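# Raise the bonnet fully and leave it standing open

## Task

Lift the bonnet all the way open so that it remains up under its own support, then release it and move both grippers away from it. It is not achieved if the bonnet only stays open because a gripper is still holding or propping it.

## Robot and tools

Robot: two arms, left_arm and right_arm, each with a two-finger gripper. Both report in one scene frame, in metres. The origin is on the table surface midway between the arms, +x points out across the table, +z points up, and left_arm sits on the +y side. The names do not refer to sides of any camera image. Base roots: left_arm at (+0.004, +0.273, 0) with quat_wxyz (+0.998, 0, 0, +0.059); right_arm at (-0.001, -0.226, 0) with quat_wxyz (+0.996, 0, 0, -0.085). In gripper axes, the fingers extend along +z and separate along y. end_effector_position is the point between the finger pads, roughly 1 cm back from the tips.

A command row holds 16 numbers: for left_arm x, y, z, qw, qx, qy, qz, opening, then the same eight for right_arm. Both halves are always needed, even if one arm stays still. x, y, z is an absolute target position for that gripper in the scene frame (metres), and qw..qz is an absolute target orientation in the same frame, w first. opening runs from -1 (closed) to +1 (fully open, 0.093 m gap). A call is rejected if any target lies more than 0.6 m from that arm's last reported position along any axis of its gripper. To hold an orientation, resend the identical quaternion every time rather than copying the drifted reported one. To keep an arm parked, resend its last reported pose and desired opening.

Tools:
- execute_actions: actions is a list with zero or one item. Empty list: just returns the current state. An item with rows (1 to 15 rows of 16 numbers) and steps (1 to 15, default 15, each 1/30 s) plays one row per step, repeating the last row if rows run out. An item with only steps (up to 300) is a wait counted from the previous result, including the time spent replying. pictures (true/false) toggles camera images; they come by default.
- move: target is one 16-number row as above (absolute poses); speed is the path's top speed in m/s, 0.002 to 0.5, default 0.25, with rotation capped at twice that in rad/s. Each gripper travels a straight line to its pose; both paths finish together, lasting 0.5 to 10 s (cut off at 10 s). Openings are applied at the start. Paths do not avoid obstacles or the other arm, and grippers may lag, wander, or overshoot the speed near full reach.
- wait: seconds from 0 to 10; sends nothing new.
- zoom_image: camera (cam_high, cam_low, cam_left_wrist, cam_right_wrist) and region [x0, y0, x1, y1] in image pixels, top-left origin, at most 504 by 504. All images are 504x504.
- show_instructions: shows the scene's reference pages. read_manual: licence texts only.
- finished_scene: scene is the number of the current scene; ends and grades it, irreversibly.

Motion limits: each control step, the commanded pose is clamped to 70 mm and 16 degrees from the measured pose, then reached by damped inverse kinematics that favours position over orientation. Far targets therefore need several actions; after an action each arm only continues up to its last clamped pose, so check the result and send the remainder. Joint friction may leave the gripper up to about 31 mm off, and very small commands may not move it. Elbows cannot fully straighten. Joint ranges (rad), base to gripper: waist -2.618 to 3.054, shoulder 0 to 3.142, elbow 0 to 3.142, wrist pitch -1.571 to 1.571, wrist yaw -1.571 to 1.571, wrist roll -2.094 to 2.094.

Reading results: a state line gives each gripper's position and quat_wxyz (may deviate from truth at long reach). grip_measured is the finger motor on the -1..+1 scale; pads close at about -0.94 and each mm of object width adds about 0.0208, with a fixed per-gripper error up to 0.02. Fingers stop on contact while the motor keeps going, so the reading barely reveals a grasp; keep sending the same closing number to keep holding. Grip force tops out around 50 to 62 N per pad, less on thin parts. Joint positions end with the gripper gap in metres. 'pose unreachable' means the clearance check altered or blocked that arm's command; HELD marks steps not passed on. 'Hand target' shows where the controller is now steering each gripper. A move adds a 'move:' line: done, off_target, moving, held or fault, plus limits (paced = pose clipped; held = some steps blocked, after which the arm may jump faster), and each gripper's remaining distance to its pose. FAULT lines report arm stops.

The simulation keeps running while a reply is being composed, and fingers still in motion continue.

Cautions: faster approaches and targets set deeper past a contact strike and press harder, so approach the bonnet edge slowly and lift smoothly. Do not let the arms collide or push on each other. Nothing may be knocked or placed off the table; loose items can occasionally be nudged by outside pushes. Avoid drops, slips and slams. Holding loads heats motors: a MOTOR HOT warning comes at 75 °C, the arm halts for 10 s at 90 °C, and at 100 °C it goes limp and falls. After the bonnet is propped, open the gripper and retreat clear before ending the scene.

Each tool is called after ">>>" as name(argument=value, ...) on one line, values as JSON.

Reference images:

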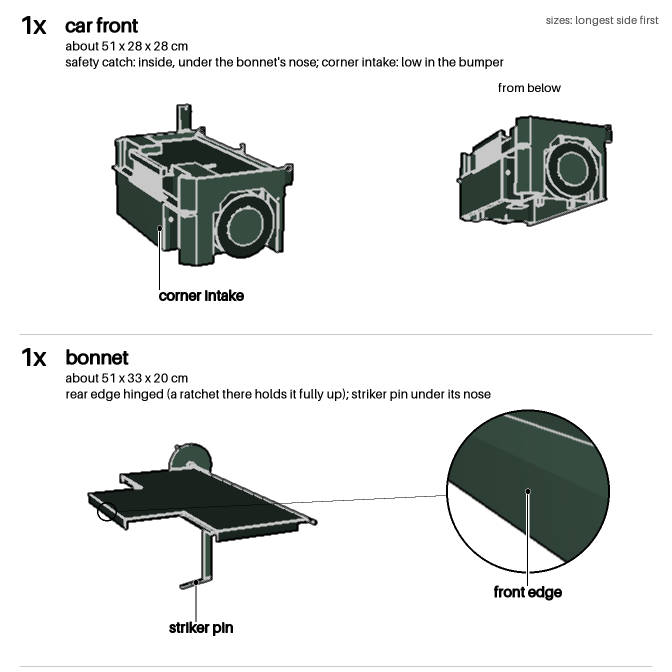

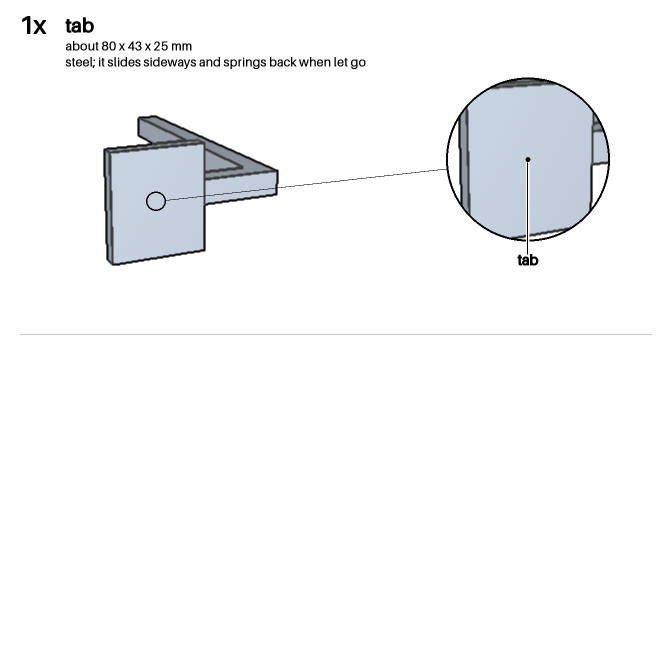

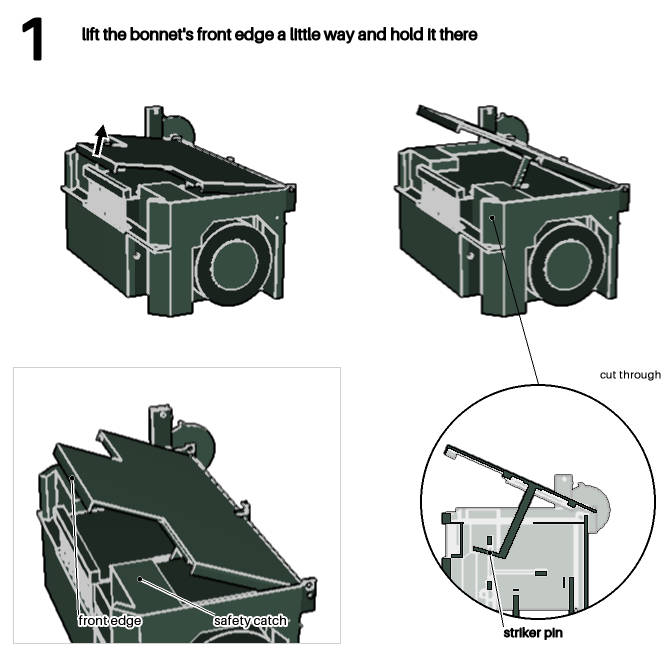

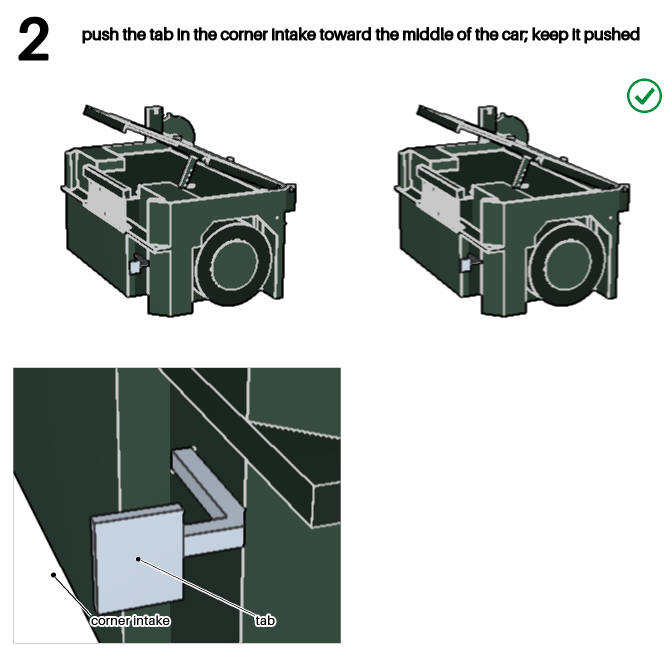

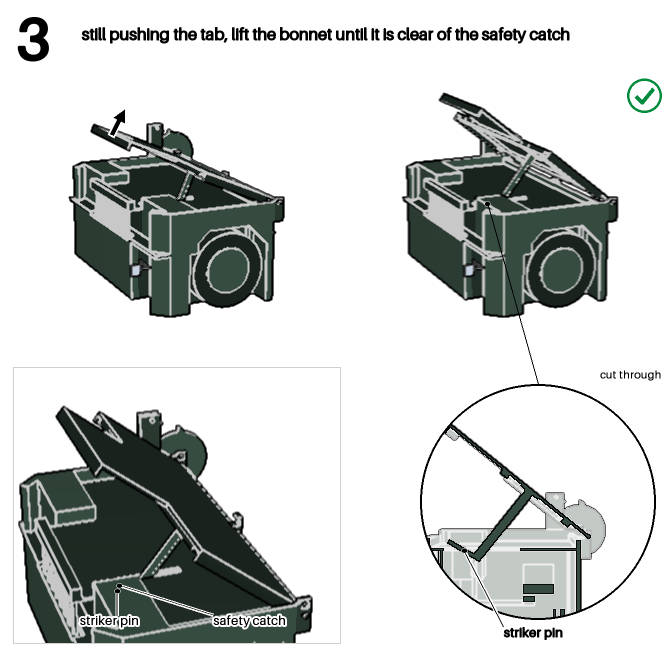

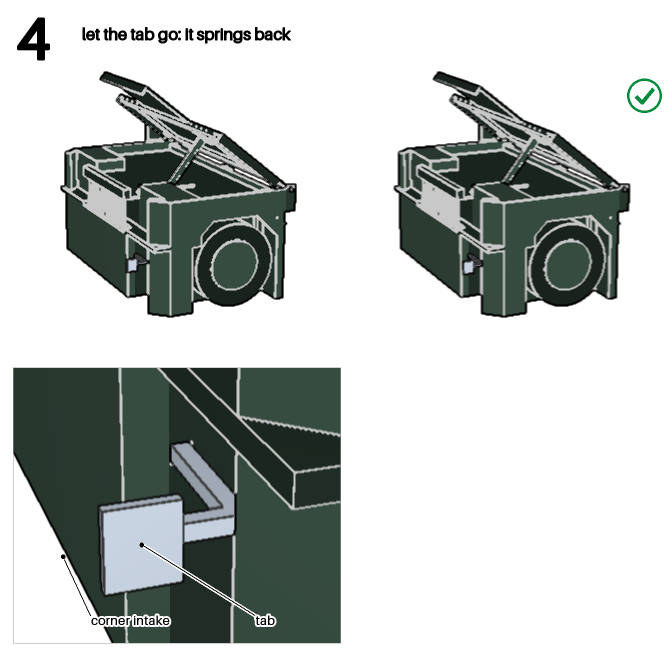

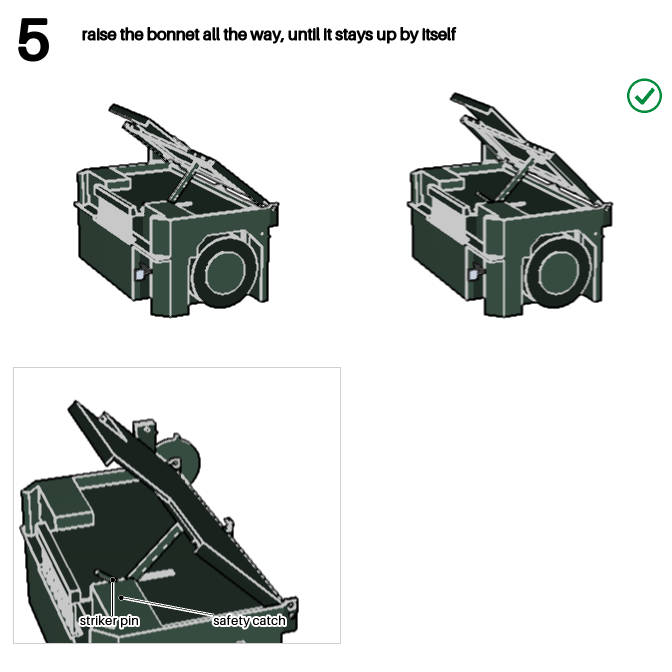

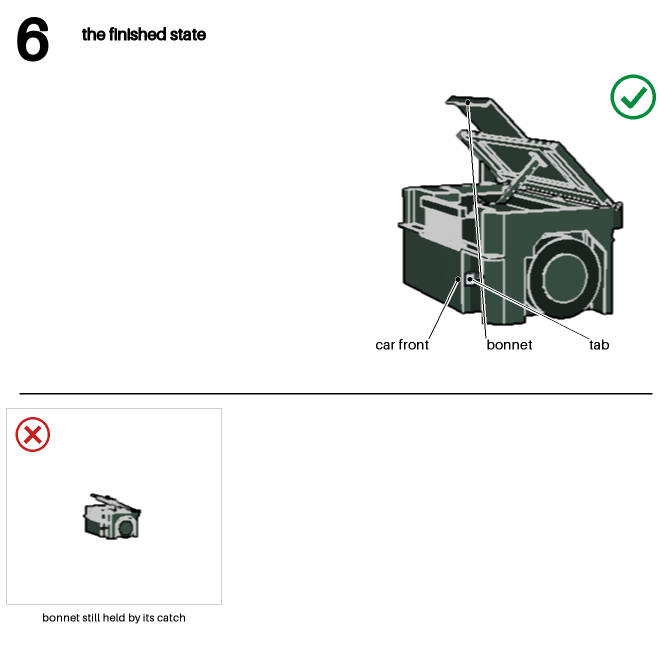

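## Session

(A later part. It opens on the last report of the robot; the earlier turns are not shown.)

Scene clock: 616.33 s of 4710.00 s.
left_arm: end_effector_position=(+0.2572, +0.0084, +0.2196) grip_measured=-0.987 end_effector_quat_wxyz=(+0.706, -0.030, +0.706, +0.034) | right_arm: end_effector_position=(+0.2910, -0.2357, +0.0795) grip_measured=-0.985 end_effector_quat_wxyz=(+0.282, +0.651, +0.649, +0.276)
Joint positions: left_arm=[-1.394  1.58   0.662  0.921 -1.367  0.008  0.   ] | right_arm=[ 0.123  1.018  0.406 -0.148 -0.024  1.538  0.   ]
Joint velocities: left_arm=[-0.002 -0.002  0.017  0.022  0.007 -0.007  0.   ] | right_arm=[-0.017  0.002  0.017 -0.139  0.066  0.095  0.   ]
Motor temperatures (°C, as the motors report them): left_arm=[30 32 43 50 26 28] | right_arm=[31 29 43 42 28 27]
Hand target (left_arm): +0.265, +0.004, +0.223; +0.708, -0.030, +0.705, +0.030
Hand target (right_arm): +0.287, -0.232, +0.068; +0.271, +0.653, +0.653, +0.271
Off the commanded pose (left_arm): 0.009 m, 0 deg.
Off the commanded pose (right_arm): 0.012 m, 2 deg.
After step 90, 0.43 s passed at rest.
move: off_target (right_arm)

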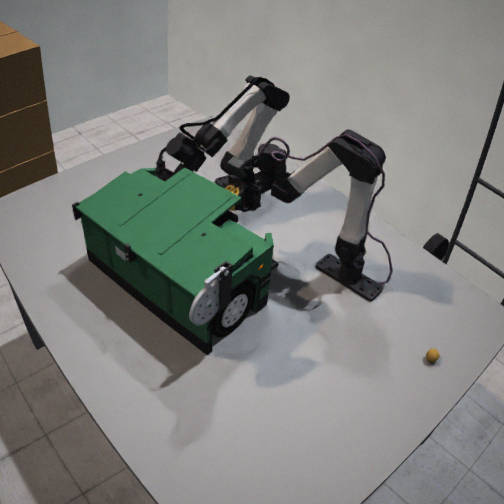

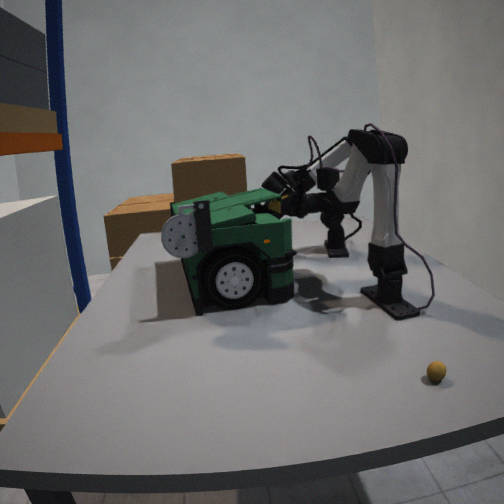

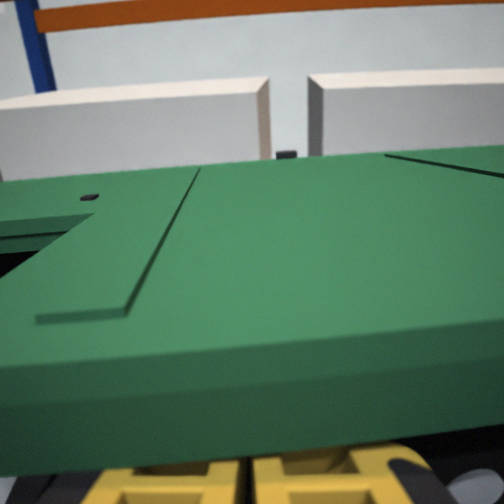

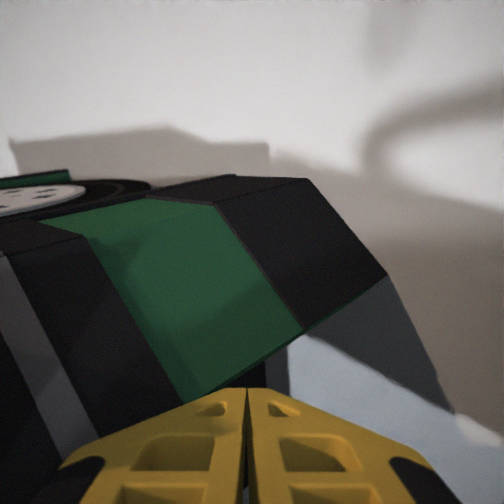

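>>> move(target=[0.265,0.004,0.29,0.72,-0.03,0.693,0.03,-1,0.288,-0.232,0.068,0.271,0.653,0.653,0.271,-1], speed=0.05)

Scene clock: 620.83 s of 4710.00 s.
left_arm: end_effector_position=(+0.2598, +0.0119, +0.2419) grip_measured=-0.987 end_effector_quat_wxyz=(+0.697, +0.019, +0.711, +0.093) | right_arm: end_effector_position=(+0.2910, -0.2357, +0.0795) grip_measured=-0.985 end_effector_quat_wxyz=(+0.282, +0.651, +0.649, +0.276)
Joint positions: left_arm=[-1.384  1.504  0.726  0.723 -1.372  0.106  0.   ] | right_arm=[ 0.123  1.018  0.406 -0.148 -0.024  1.538  0.   ]
Joint velocities: left_arm=[-0.007 -0.012  0.002  0.007  0.007 -0.066  0.   ] | right_arm=[ 0.007  0.012 -0.022 -0.051 -0.022  0.051  0.   ]
Motor temperatures (°C, as the motors report them): left_arm=[30 32 43 50 26 29] | right_arm=[31 29 43 42 28 27]
Hand target (left_arm): +0.262, +0.009, +0.290; +0.718, -0.030, +0.694, +0.030
Hand target (right_arm): +0.287, -0.232, +0.068; +0.271, +0.653, +0.653, +0.271
Off the commanded pose (left_arm): 0.049 m, 10 deg.
Off the commanded pose (right_arm): 0.012 m, 2 deg.
move: off_target (left_arm, right_arm)

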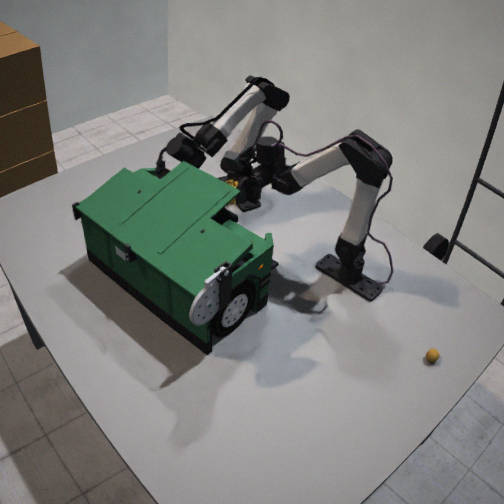

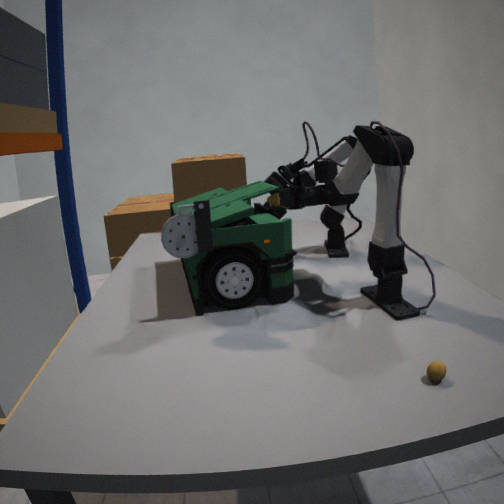

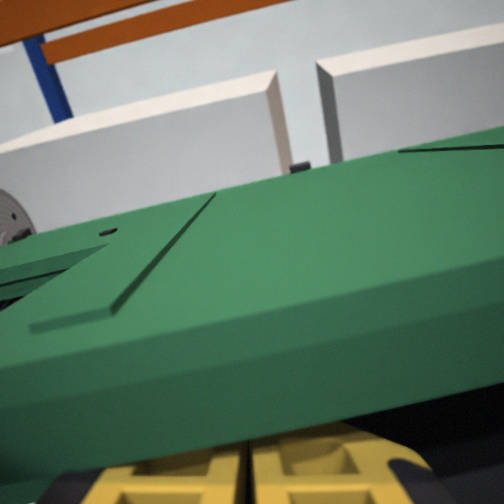

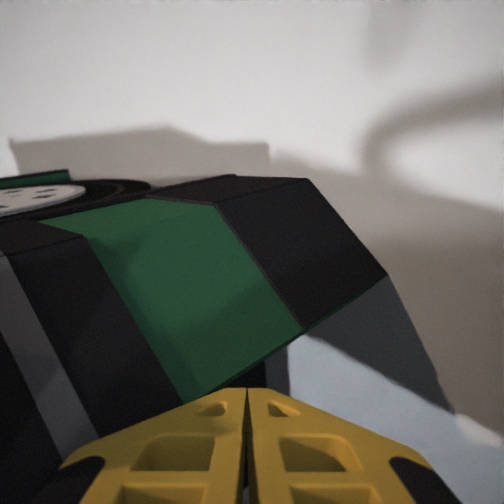

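>>> move(target=[0.28,0.004,0.35,0.74,-0.04,0.67,0.02,-1,0.288,-0.232,0.068,0.271,0.653,0.653,0.271,-1], speed=0.05)

Scene clock: 630.43 s of 4710.00 s.
left_arm: end_effector_position=(+0.2759, +0.0160, +0.2961) grip_measured=-0.987 end_effector_quat_wxyz=(+0.707, -0.007, +0.699, +0.103) | right_arm: end_effector_position=(+0.2910, -0.2357, +0.0795) grip_measured=-0.985 end_effector_quat_wxyz=(+0.282, +0.651, +0.649, +0.276)
Joint positions: left_arm=[-1.334  1.471  0.857  0.724 -1.368  0.243  0.   ] | right_arm=[ 0.123  1.018  0.406 -0.148 -0.024  1.538  0.   ]
Joint velocities: left_arm=[ 0.007 -0.007  0.002 -0.007 -0.022  0.022  0.   ] | right_arm=[ 0.007 -0.017 -0.017  0.022  0.007  0.037  0.   ]
Motor temperatures (°C, as the motors report them): left_arm=[29 34 45 52 26 29] | right_arm=[31 29 42 42 28 27]
Hand target (left_arm): +0.275, +0.012, +0.350; +0.738, -0.040, +0.674, +0.021
Hand target (right_arm): +0.287, -0.232, +0.068; +0.271, +0.653, +0.653, +0.271
Off the commanded pose (left_arm): 0.055 m, 11 deg.
Off the commanded pose (right_arm): 0.012 m, 2 deg.
After step 90, 4.00 s passed at rest.
move: off_target (left_arm, right_arm)

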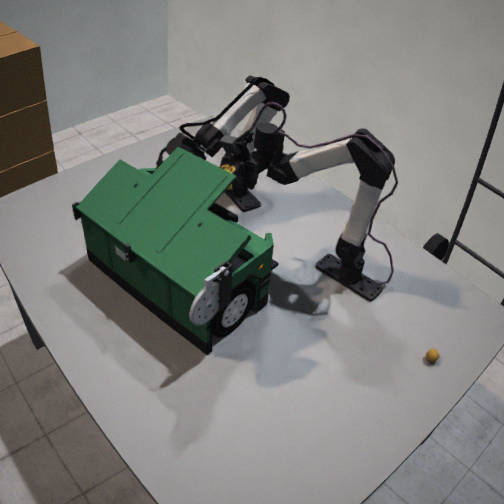

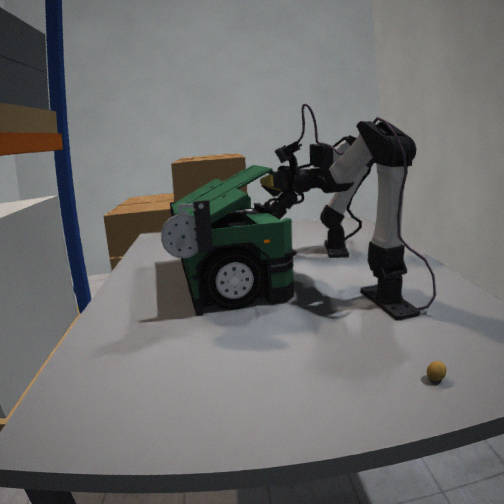

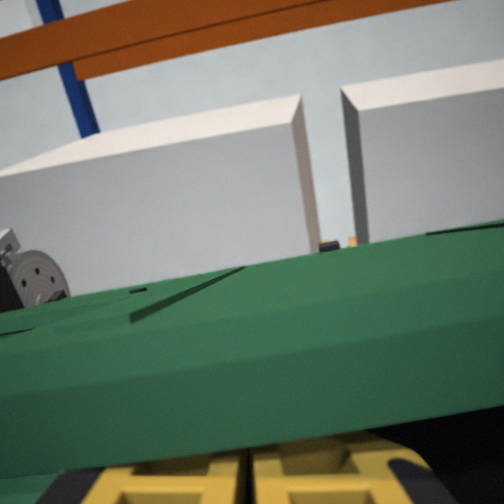

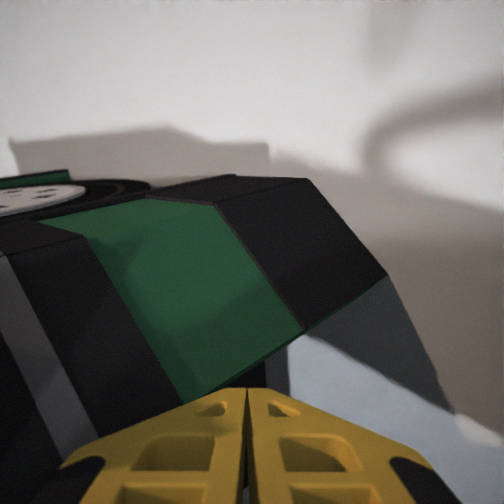

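>>> move(target=[0.29,0.006,0.375,0.74,-0.04,0.67,0.02,-1,0.288,-0.20,0.068,0.271,0.653,0.653,0.271,-1], speed=0.03)

Scene clock: 636.50 s of 4710.00 s.
left_arm: end_effector_position=(+0.2870, +0.0184, +0.3209) grip_measured=-0.987 end_effector_quat_wxyz=(+0.707, -0.014, +0.698, +0.109) | right_arm: end_effector_position=(+0.2884, -0.2254, +0.0793) grip_measured=-0.985 end_effector_quat_wxyz=(+0.313, +0.670, +0.628, +0.244)
Joint positions: left_arm=[-1.299  1.458  0.949  0.619 -1.352  0.24   0.   ] | right_arm=[ 0.287  1.018  0.406 -0.162  0.198  1.669  0.   ]
Joint velocities: left_arm=[ 0.002 -0.017 -0.007 -0.037  0.007 -0.037  0.   ] | right_arm=[ 0.007 -0.002  0.027 -0.037  0.051 -0.066  0.   ]
Motor temperatures (°C, as the motors report them): left_arm=[29 34 47 53 26 29] | right_arm=[31 29 42 42 28 27]
Hand target (left_arm): +0.285, +0.014, +0.375; +0.739, -0.041, +0.672, +0.021
Hand target (right_arm): +0.285, -0.201, +0.069; +0.269, +0.655, +0.653, +0.270
Off the commanded pose (left_arm): 0.056 m, 12 deg.
Off the commanded pose (right_arm): 0.028 m, 7 deg.
move: off_target (left_arm, right_arm)

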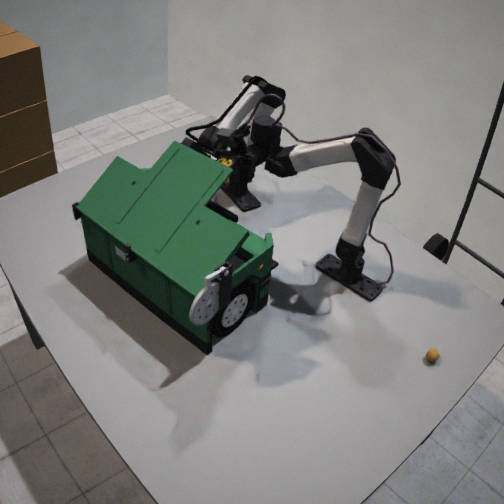

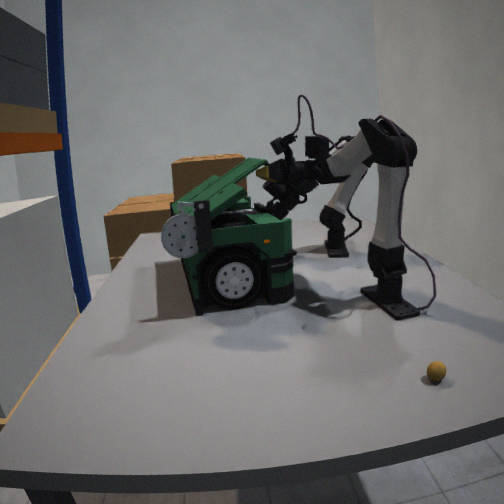

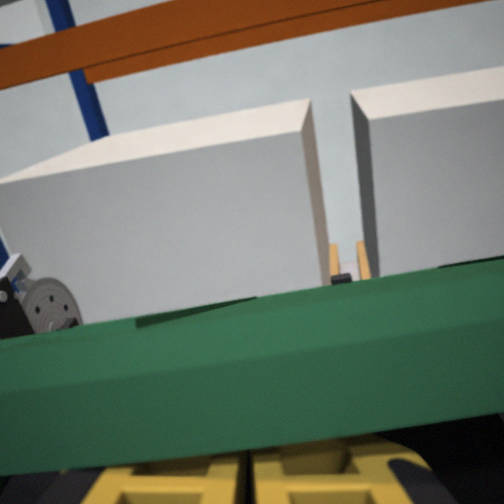

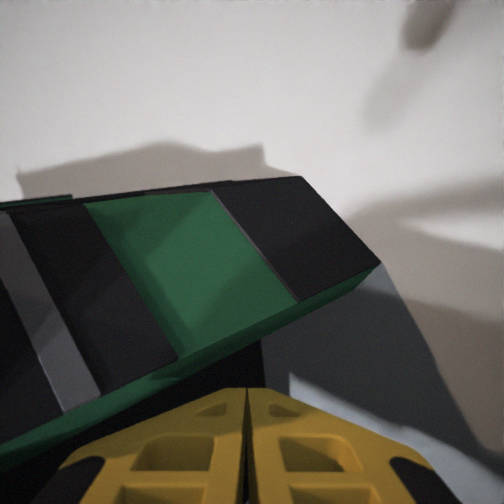

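>>> move(target=[0.302,0.008,0.405,0.75,-0.04,0.66,0.02,-1,0.288,-0.18,0.068,0.271,0.653,0.653,0.271,-1], speed=0.03)

Scene clock: 643.90 s of 4710.00 s.
left_arm: end_effector_position=(+0.3012, +0.0212, +0.3463) grip_measured=-0.987 end_effector_quat_wxyz=(+0.711, -0.022, +0.694, +0.112) | right_arm: end_effector_position=(+0.2848, -0.2231, +0.0816) grip_measured=-0.985 end_effector_quat_wxyz=(+0.342, +0.682, +0.607, +0.223)
Joint positions: left_arm=[-1.255  1.462  1.037  0.57  -1.322  0.265  0.   ] | right_arm=[ 0.385  1.018  0.406 -0.178  0.351  1.756  0.   ]
Joint velocities: left_arm=[-0.012 -0.002 -0.002  0.007  0.022 -0.081  0.   ] | right_arm=[ 0.017  0.017 -0.017  0.037 -0.081  0.037  0.   ]
Motor temperatures (°C, as the motors report them): left_arm=[29 35 48 53 27 29] | right_arm=[31 29 43 42 28 27]
Hand target (left_arm): +0.296, +0.017, +0.405; +0.749, -0.041, +0.661, +0.022
Hand target (right_arm): +0.282, -0.183, +0.071; +0.271, +0.656, +0.652, +0.267
Off the commanded pose (left_arm): 0.060 m, 12 deg.
Off the commanded pose (right_arm): 0.045 m, 12 deg.
After step 90, 0.53 s passed at rest.
move: off_target (left_arm, right_arm)

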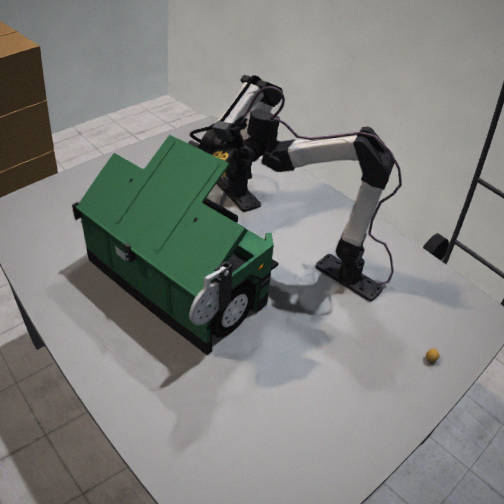

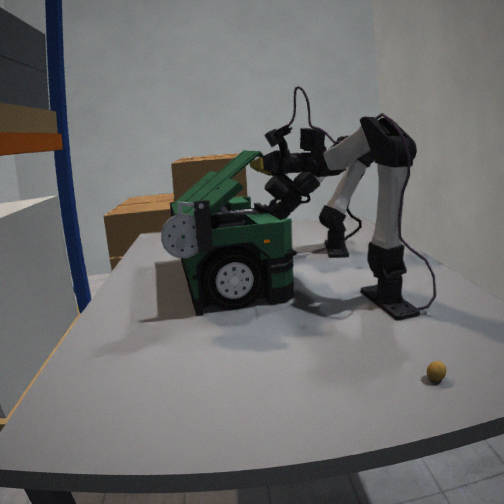

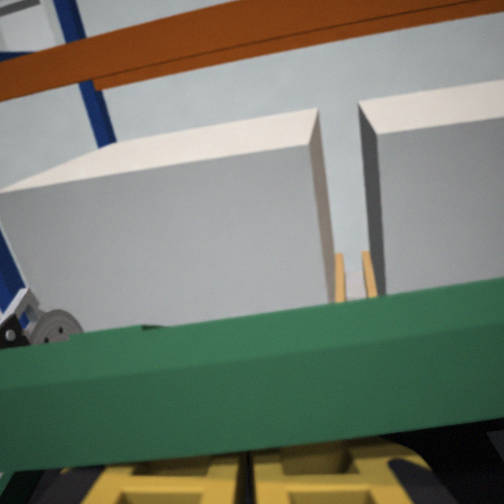

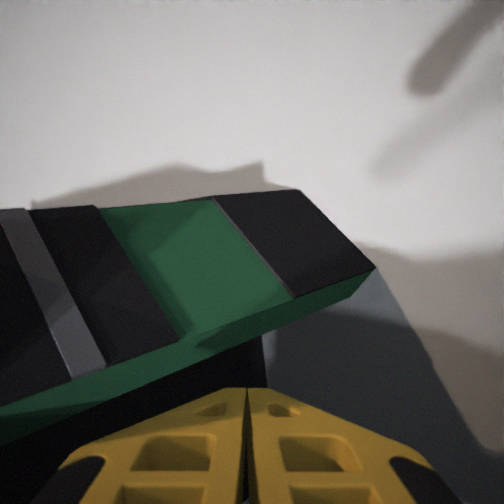

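>>> move(target=[0.315,0.010,0.435,0.76,-0.04,0.65,0.02,-1,0.288,-0.18,0.068,0.271,0.653,0.653,0.271,-1], speed=0.03)

Scene clock: 651.60 s of 4710.00 s.
left_arm: end_effector_position=(+0.3135, +0.0177, +0.3771) grip_measured=-0.987 end_effector_quat_wxyz=(+0.719, -0.011, +0.687, +0.102) | right_arm: end_effector_position=(+0.2843, -0.2231, +0.0818) grip_measured=-0.985 end_effector_quat_wxyz=(+0.345, +0.681, +0.607, +0.220)
Joint positions: left_arm=[-1.22   1.464  1.14   0.501 -1.253  0.294  0.   ] | right_arm=[ 0.392  1.018  0.406 -0.18   0.364  1.758  0.   ]
Joint velocities: left_arm=[ 0.017  0.002 -0.007 -0.022 -0.095 -0.037  0.   ] | right_arm=[-0.007  0.012  0.002  0.066  0.022  0.051  0.   ]
Motor temperatures (°C, as the motors report them): left_arm=[29 36 50 54 27 29] | right_arm=[32 29 43 41 29 27]
Hand target (left_arm): +0.308, +0.018, +0.434; +0.758, -0.040, +0.651, +0.021
Hand target (right_arm): +0.282, -0.183, +0.072; +0.272, +0.656, +0.652, +0.266
Off the commanded pose (left_arm): 0.058 m, 12 deg.
Off the commanded pose (right_arm): 0.045 m, 12 deg.
After step 90, 0.63 s passed at rest.
move: off_target (left_arm, right_arm)

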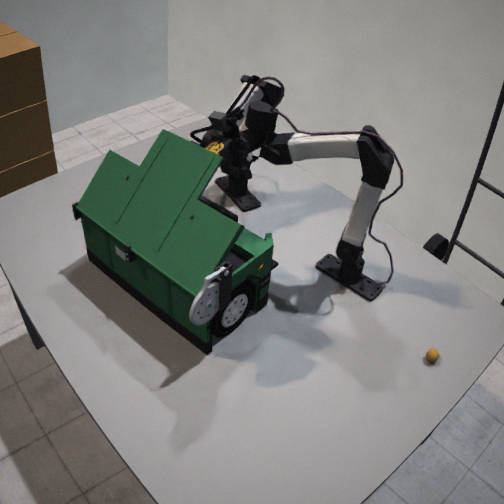

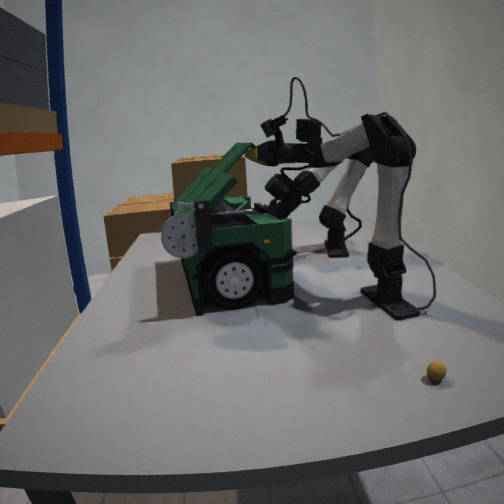

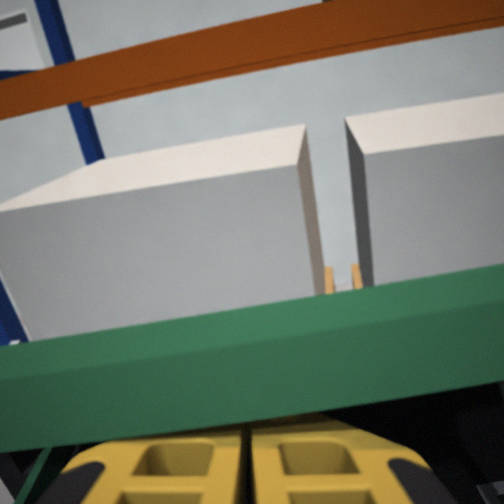

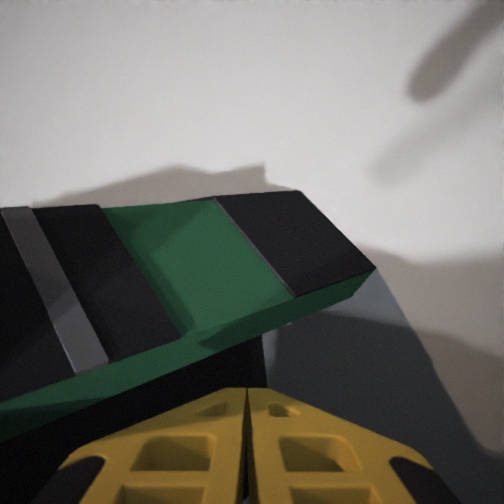

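>>> move(target=[0.345,0.012,0.465,0.78,-0.04,0.625,0.02,-1,0.288,-0.18,0.068,0.271,0.653,0.653,0.271,-1], speed=0.03)

Scene clock: 661.37 s of 4710.00 s.
left_arm: end_effector_position=(+0.3324, +0.0217, +0.3980) grip_measured=-0.987 end_effector_quat_wxyz=(+0.726, -0.009, +0.679, +0.111) | right_arm: end_effector_position=(+0.2840, -0.2230, +0.0818) grip_measured=-0.985 end_effector_quat_wxyz=(+0.346, +0.681, +0.607, +0.219)
Joint positions: left_arm=[-1.162  1.489  1.219  0.489 -1.201  0.342  0.   ] | right_arm=[ 0.396  1.018  0.406 -0.182  0.37   1.759  0.   ]
Joint velocities: left_arm=[ 0.007  0.017  0.017 -0.051  0.037 -0.037  0.   ] | right_arm=[ 0.002 -0.007  0.007  0.022 -0.022  0.022  0.   ]
Motor temperatures (°C, as the motors report them): left_arm=[29 36 52 55 27 29] | right_arm=[32 29 43 41 30 27]
Hand target (left_arm): +0.333, +0.023, +0.463; +0.778, -0.039, +0.626, +0.024
Hand target (right_arm): +0.282, -0.183, +0.072; +0.273, +0.656, +0.652, +0.266
Off the commanded pose (left_arm): 0.069 m, 14 deg.
Off the commanded pose (right_arm): 0.045 m, 12 deg.
After step 90, 2.40 s passed at rest.
move: off_target (left_arm, right_arm)

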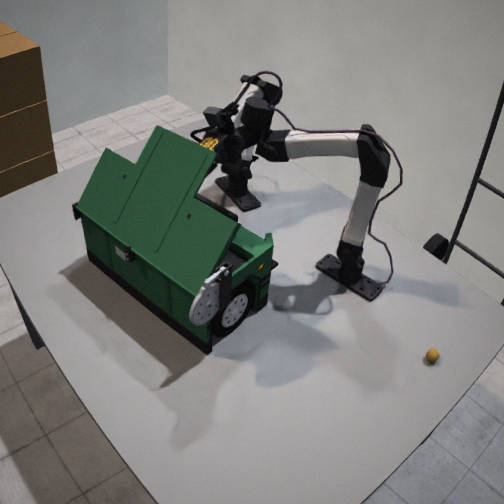

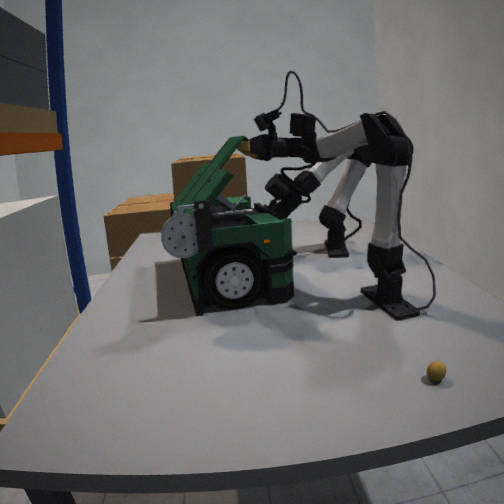

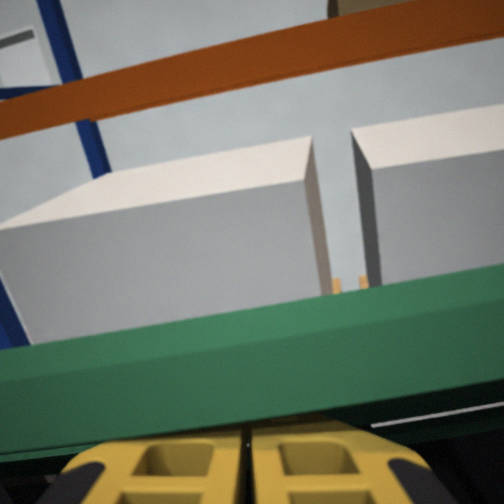

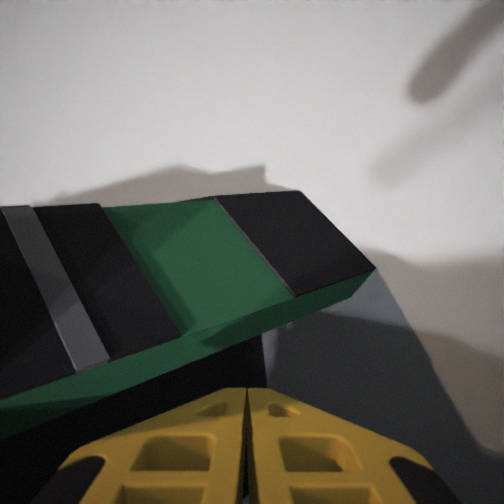

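>>> move(target=[0.365,0.016,0.48,0.79,-0.04,0.612,0.02,-1,0.288,-0.18,0.068,0.271,0.653,0.653,0.271,-1], speed=0.03)

>>> zoom_image(camera="cam_low", region=[150,110,350,310])

Scene clock: 671.37 s of 4710.00 s.
left_arm: end_effector_position=(+0.3338, +0.0233, +0.3976) grip_measured=-0.987 end_effector_quat_wxyz=(+0.718, -0.001, +0.683, +0.131) | right_arm: end_effector_position=(+0.2839, -0.2229, +0.0817) grip_measured=-0.985 end_effector_quat_wxyz=(+0.346, +0.681, +0.607, +0.219)
Joint positions: left_arm=[-1.16   1.496  1.238  0.448 -1.218  0.358  0.   ] | right_arm=[ 0.396  1.018  0.406 -0.182  0.37   1.759  0.   ]
Joint velocities: left_arm=[ 0.017 -0.007  0.002  0.022 -0.007  0.007  0.   ] | right_arm=[-0.012 -0.012  0.002  0.022  0.051  0.037  0.   ]
Motor temperatures (°C, as the motors report them): left_arm=[29 36 55 56 28 29] | right_arm=[32 29 44 41 30 27]
Hand target (left_arm): +0.343, +0.030, +0.471; +0.781, -0.036, +0.622, +0.038
Hand target (right_arm): +0.282, -0.183, +0.072; +0.273, +0.656, +0.652, +0.266
Off the commanded pose (left_arm): 0.088 m, 18 deg; position and orientation clipped at the last step of the last action.
Off the commanded pose (right_arm): 0.045 m, 12 deg.
After step 90, 2.30 s passed at rest.
move: off_target (left_arm, right_arm); limits=paced

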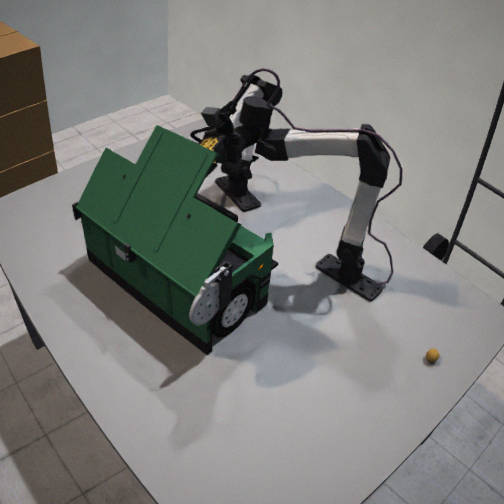

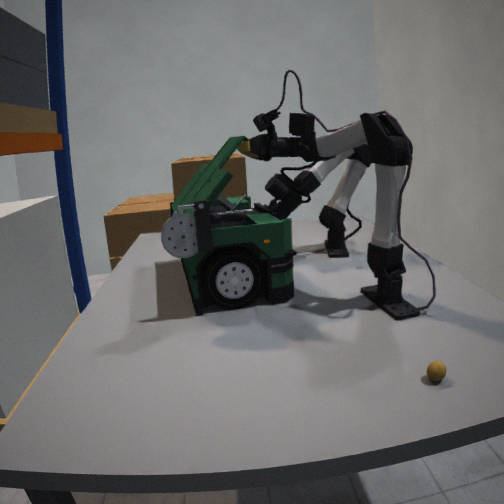

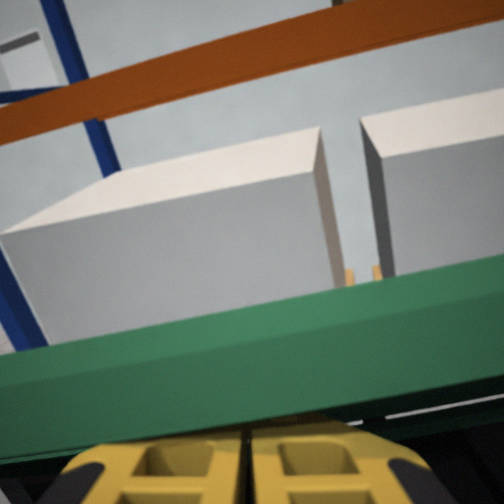

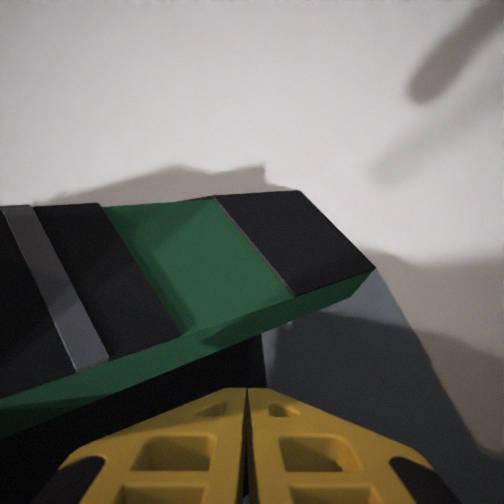

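Region (150, 110, 350, 310) of cam_low's 504x504 image, scaled by 2.520, with more detail than that image has.

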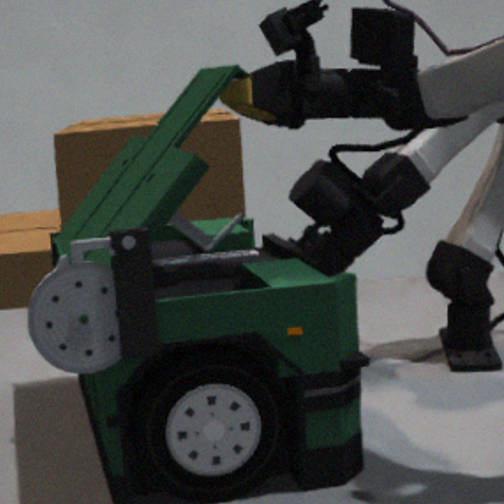

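>>> move(target=[0.33,0.023,0.385,0.72,0.0,0.683,0.12,-1,0.288,-0.20,0.068,0.271,0.653,0.653,0.271,-1], speed=0.03)

Scene clock: 678.27 s of 4710.00 s.
left_arm: end_effector_position=(+0.3317, +0.0211, +0.3786) grip_measured=-0.987 end_effector_quat_wxyz=(+0.711, +0.008, +0.690, +0.137) | right_arm: end_effector_position=(+0.2864, -0.2260, +0.0795) grip_measured=-0.985 end_effector_quat_wxyz=(+0.323, +0.675, +0.622, +0.233)
Joint positions: left_arm=[-1.168  1.496  1.189  0.45  -1.226  0.337  0.   ] | right_arm=[ 0.317  1.016  0.406 -0.172  0.252  1.695  0.   ]
Joint velocities: left_arm=[ 0.022  0.012  0.007  0.007 -0.066  0.022  0.   ] | right_arm=[-0.002 -0.022  0.002 -0.007  0.007 -0.022  0.   ]
Motor temperatures (°C, as the motors report them): left_arm=[29 36 55 56 28 29] | right_arm=[32 29 44 41 30 27]
Hand target (left_arm): +0.330, +0.023, +0.385; +0.719, +0.000, +0.684, +0.120
Hand target (right_arm): +0.285, -0.201, +0.070; +0.273, +0.655, +0.652, +0.268
Off the commanded pose (left_arm): 0.007 m, 3 deg.
Off the commanded pose (right_arm): 0.028 m, 9 deg.
After step 90, 0.13 s passed at rest.
move: off_target (left_arm, right_arm)

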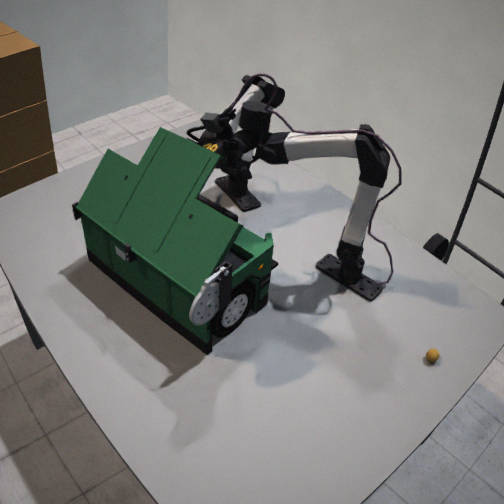

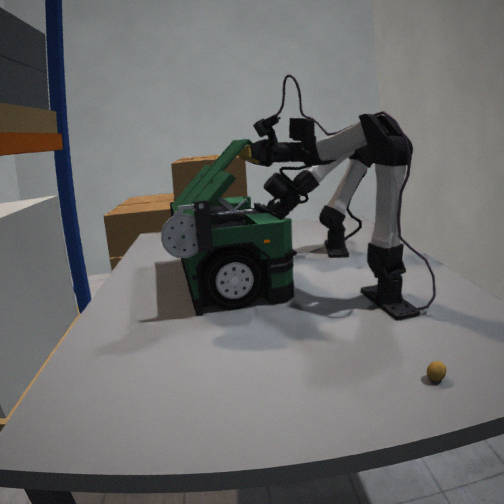

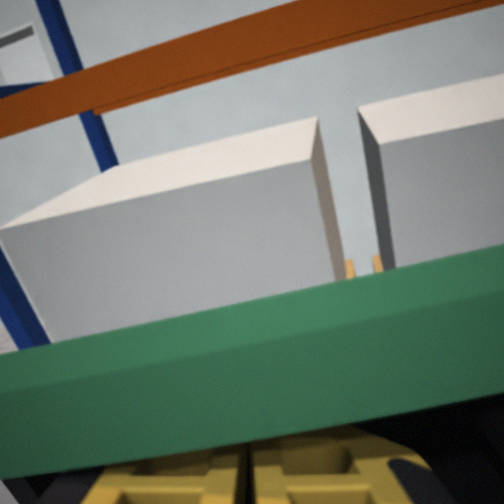

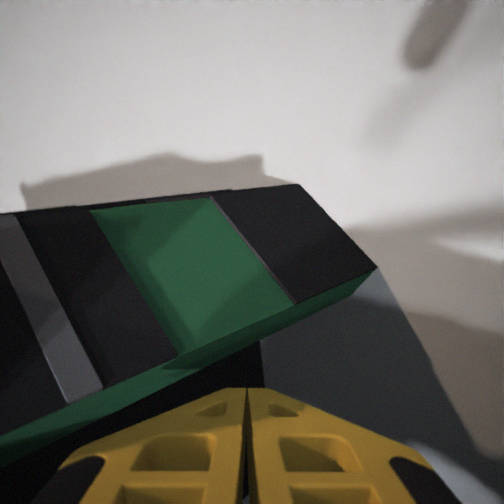

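>>> move(target=[0.33,0.023,0.36,0.72,0.0,0.683,0.12,-1,0.288,-0.20,0.068,0.271,0.653,0.653,0.271,-1], speed=0.03)

Scene clock: 686.40 s of 4710.00 s.
left_arm: end_effector_position=(+0.3305, +0.0223, +0.3617) grip_measured=-0.987 end_effector_quat_wxyz=(+0.717, +0.000, +0.686, +0.125) | right_arm: end_effector_position=(+0.2868, -0.2253, +0.0799) grip_measured=-0.985 end_effector_quat_wxyz=(+0.322, +0.673, +0.623, +0.235)
Joint positions: left_arm=[-1.168  1.496  1.105  0.566 -1.218  0.337  0.   ] | right_arm=[ 0.316  1.015  0.406 -0.171  0.246  1.692  0.   ]
Joint velocities: left_arm=[-0.002 -0.032 -0.012 -0.037 -0.037 -0.037  0.   ] | right_arm=[-0.017  0.002 -0.002 -0.022 -0.037  0.022  0.   ]
Motor temperatures (°C, as the motors report them): left_arm=[29 36 53 55 27 29] | right_arm=[32 29 44 41 30 27]
Hand target (left_arm): +0.330, +0.023, +0.360; +0.720, -0.000, +0.684, +0.120
Hand target (right_arm): +0.285, -0.201, +0.070; +0.272, +0.655, +0.652, +0.268
Off the commanded pose (left_arm): 0.002 m, 1 deg.
Off the commanded pose (right_arm): 0.028 m, 8 deg.
After step 90, 2.43 s passed at rest.
move: off_target (right_arm)

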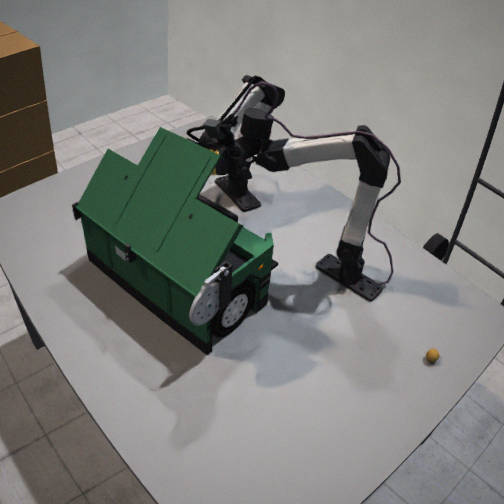

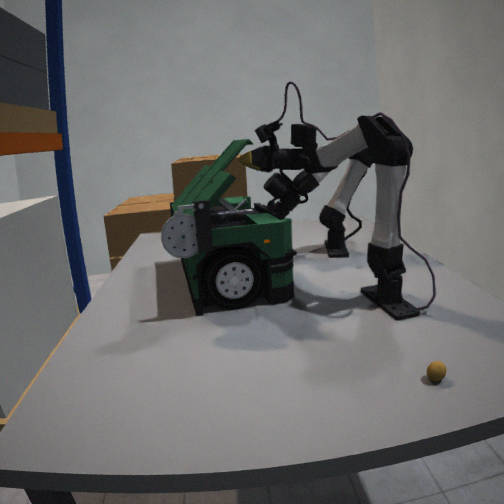

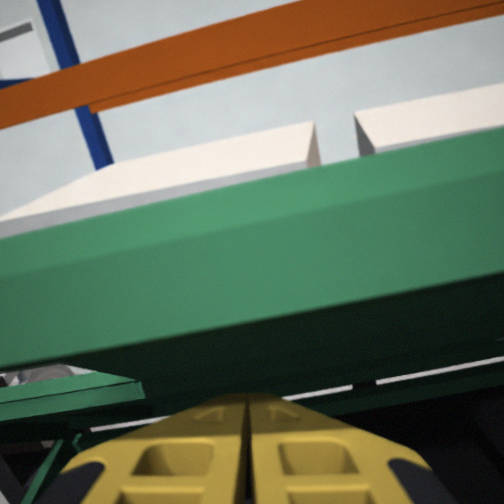

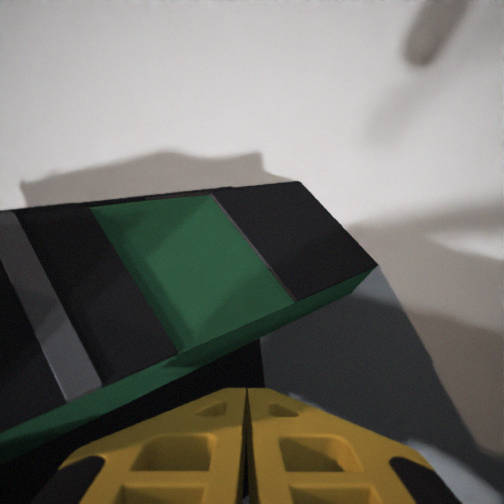

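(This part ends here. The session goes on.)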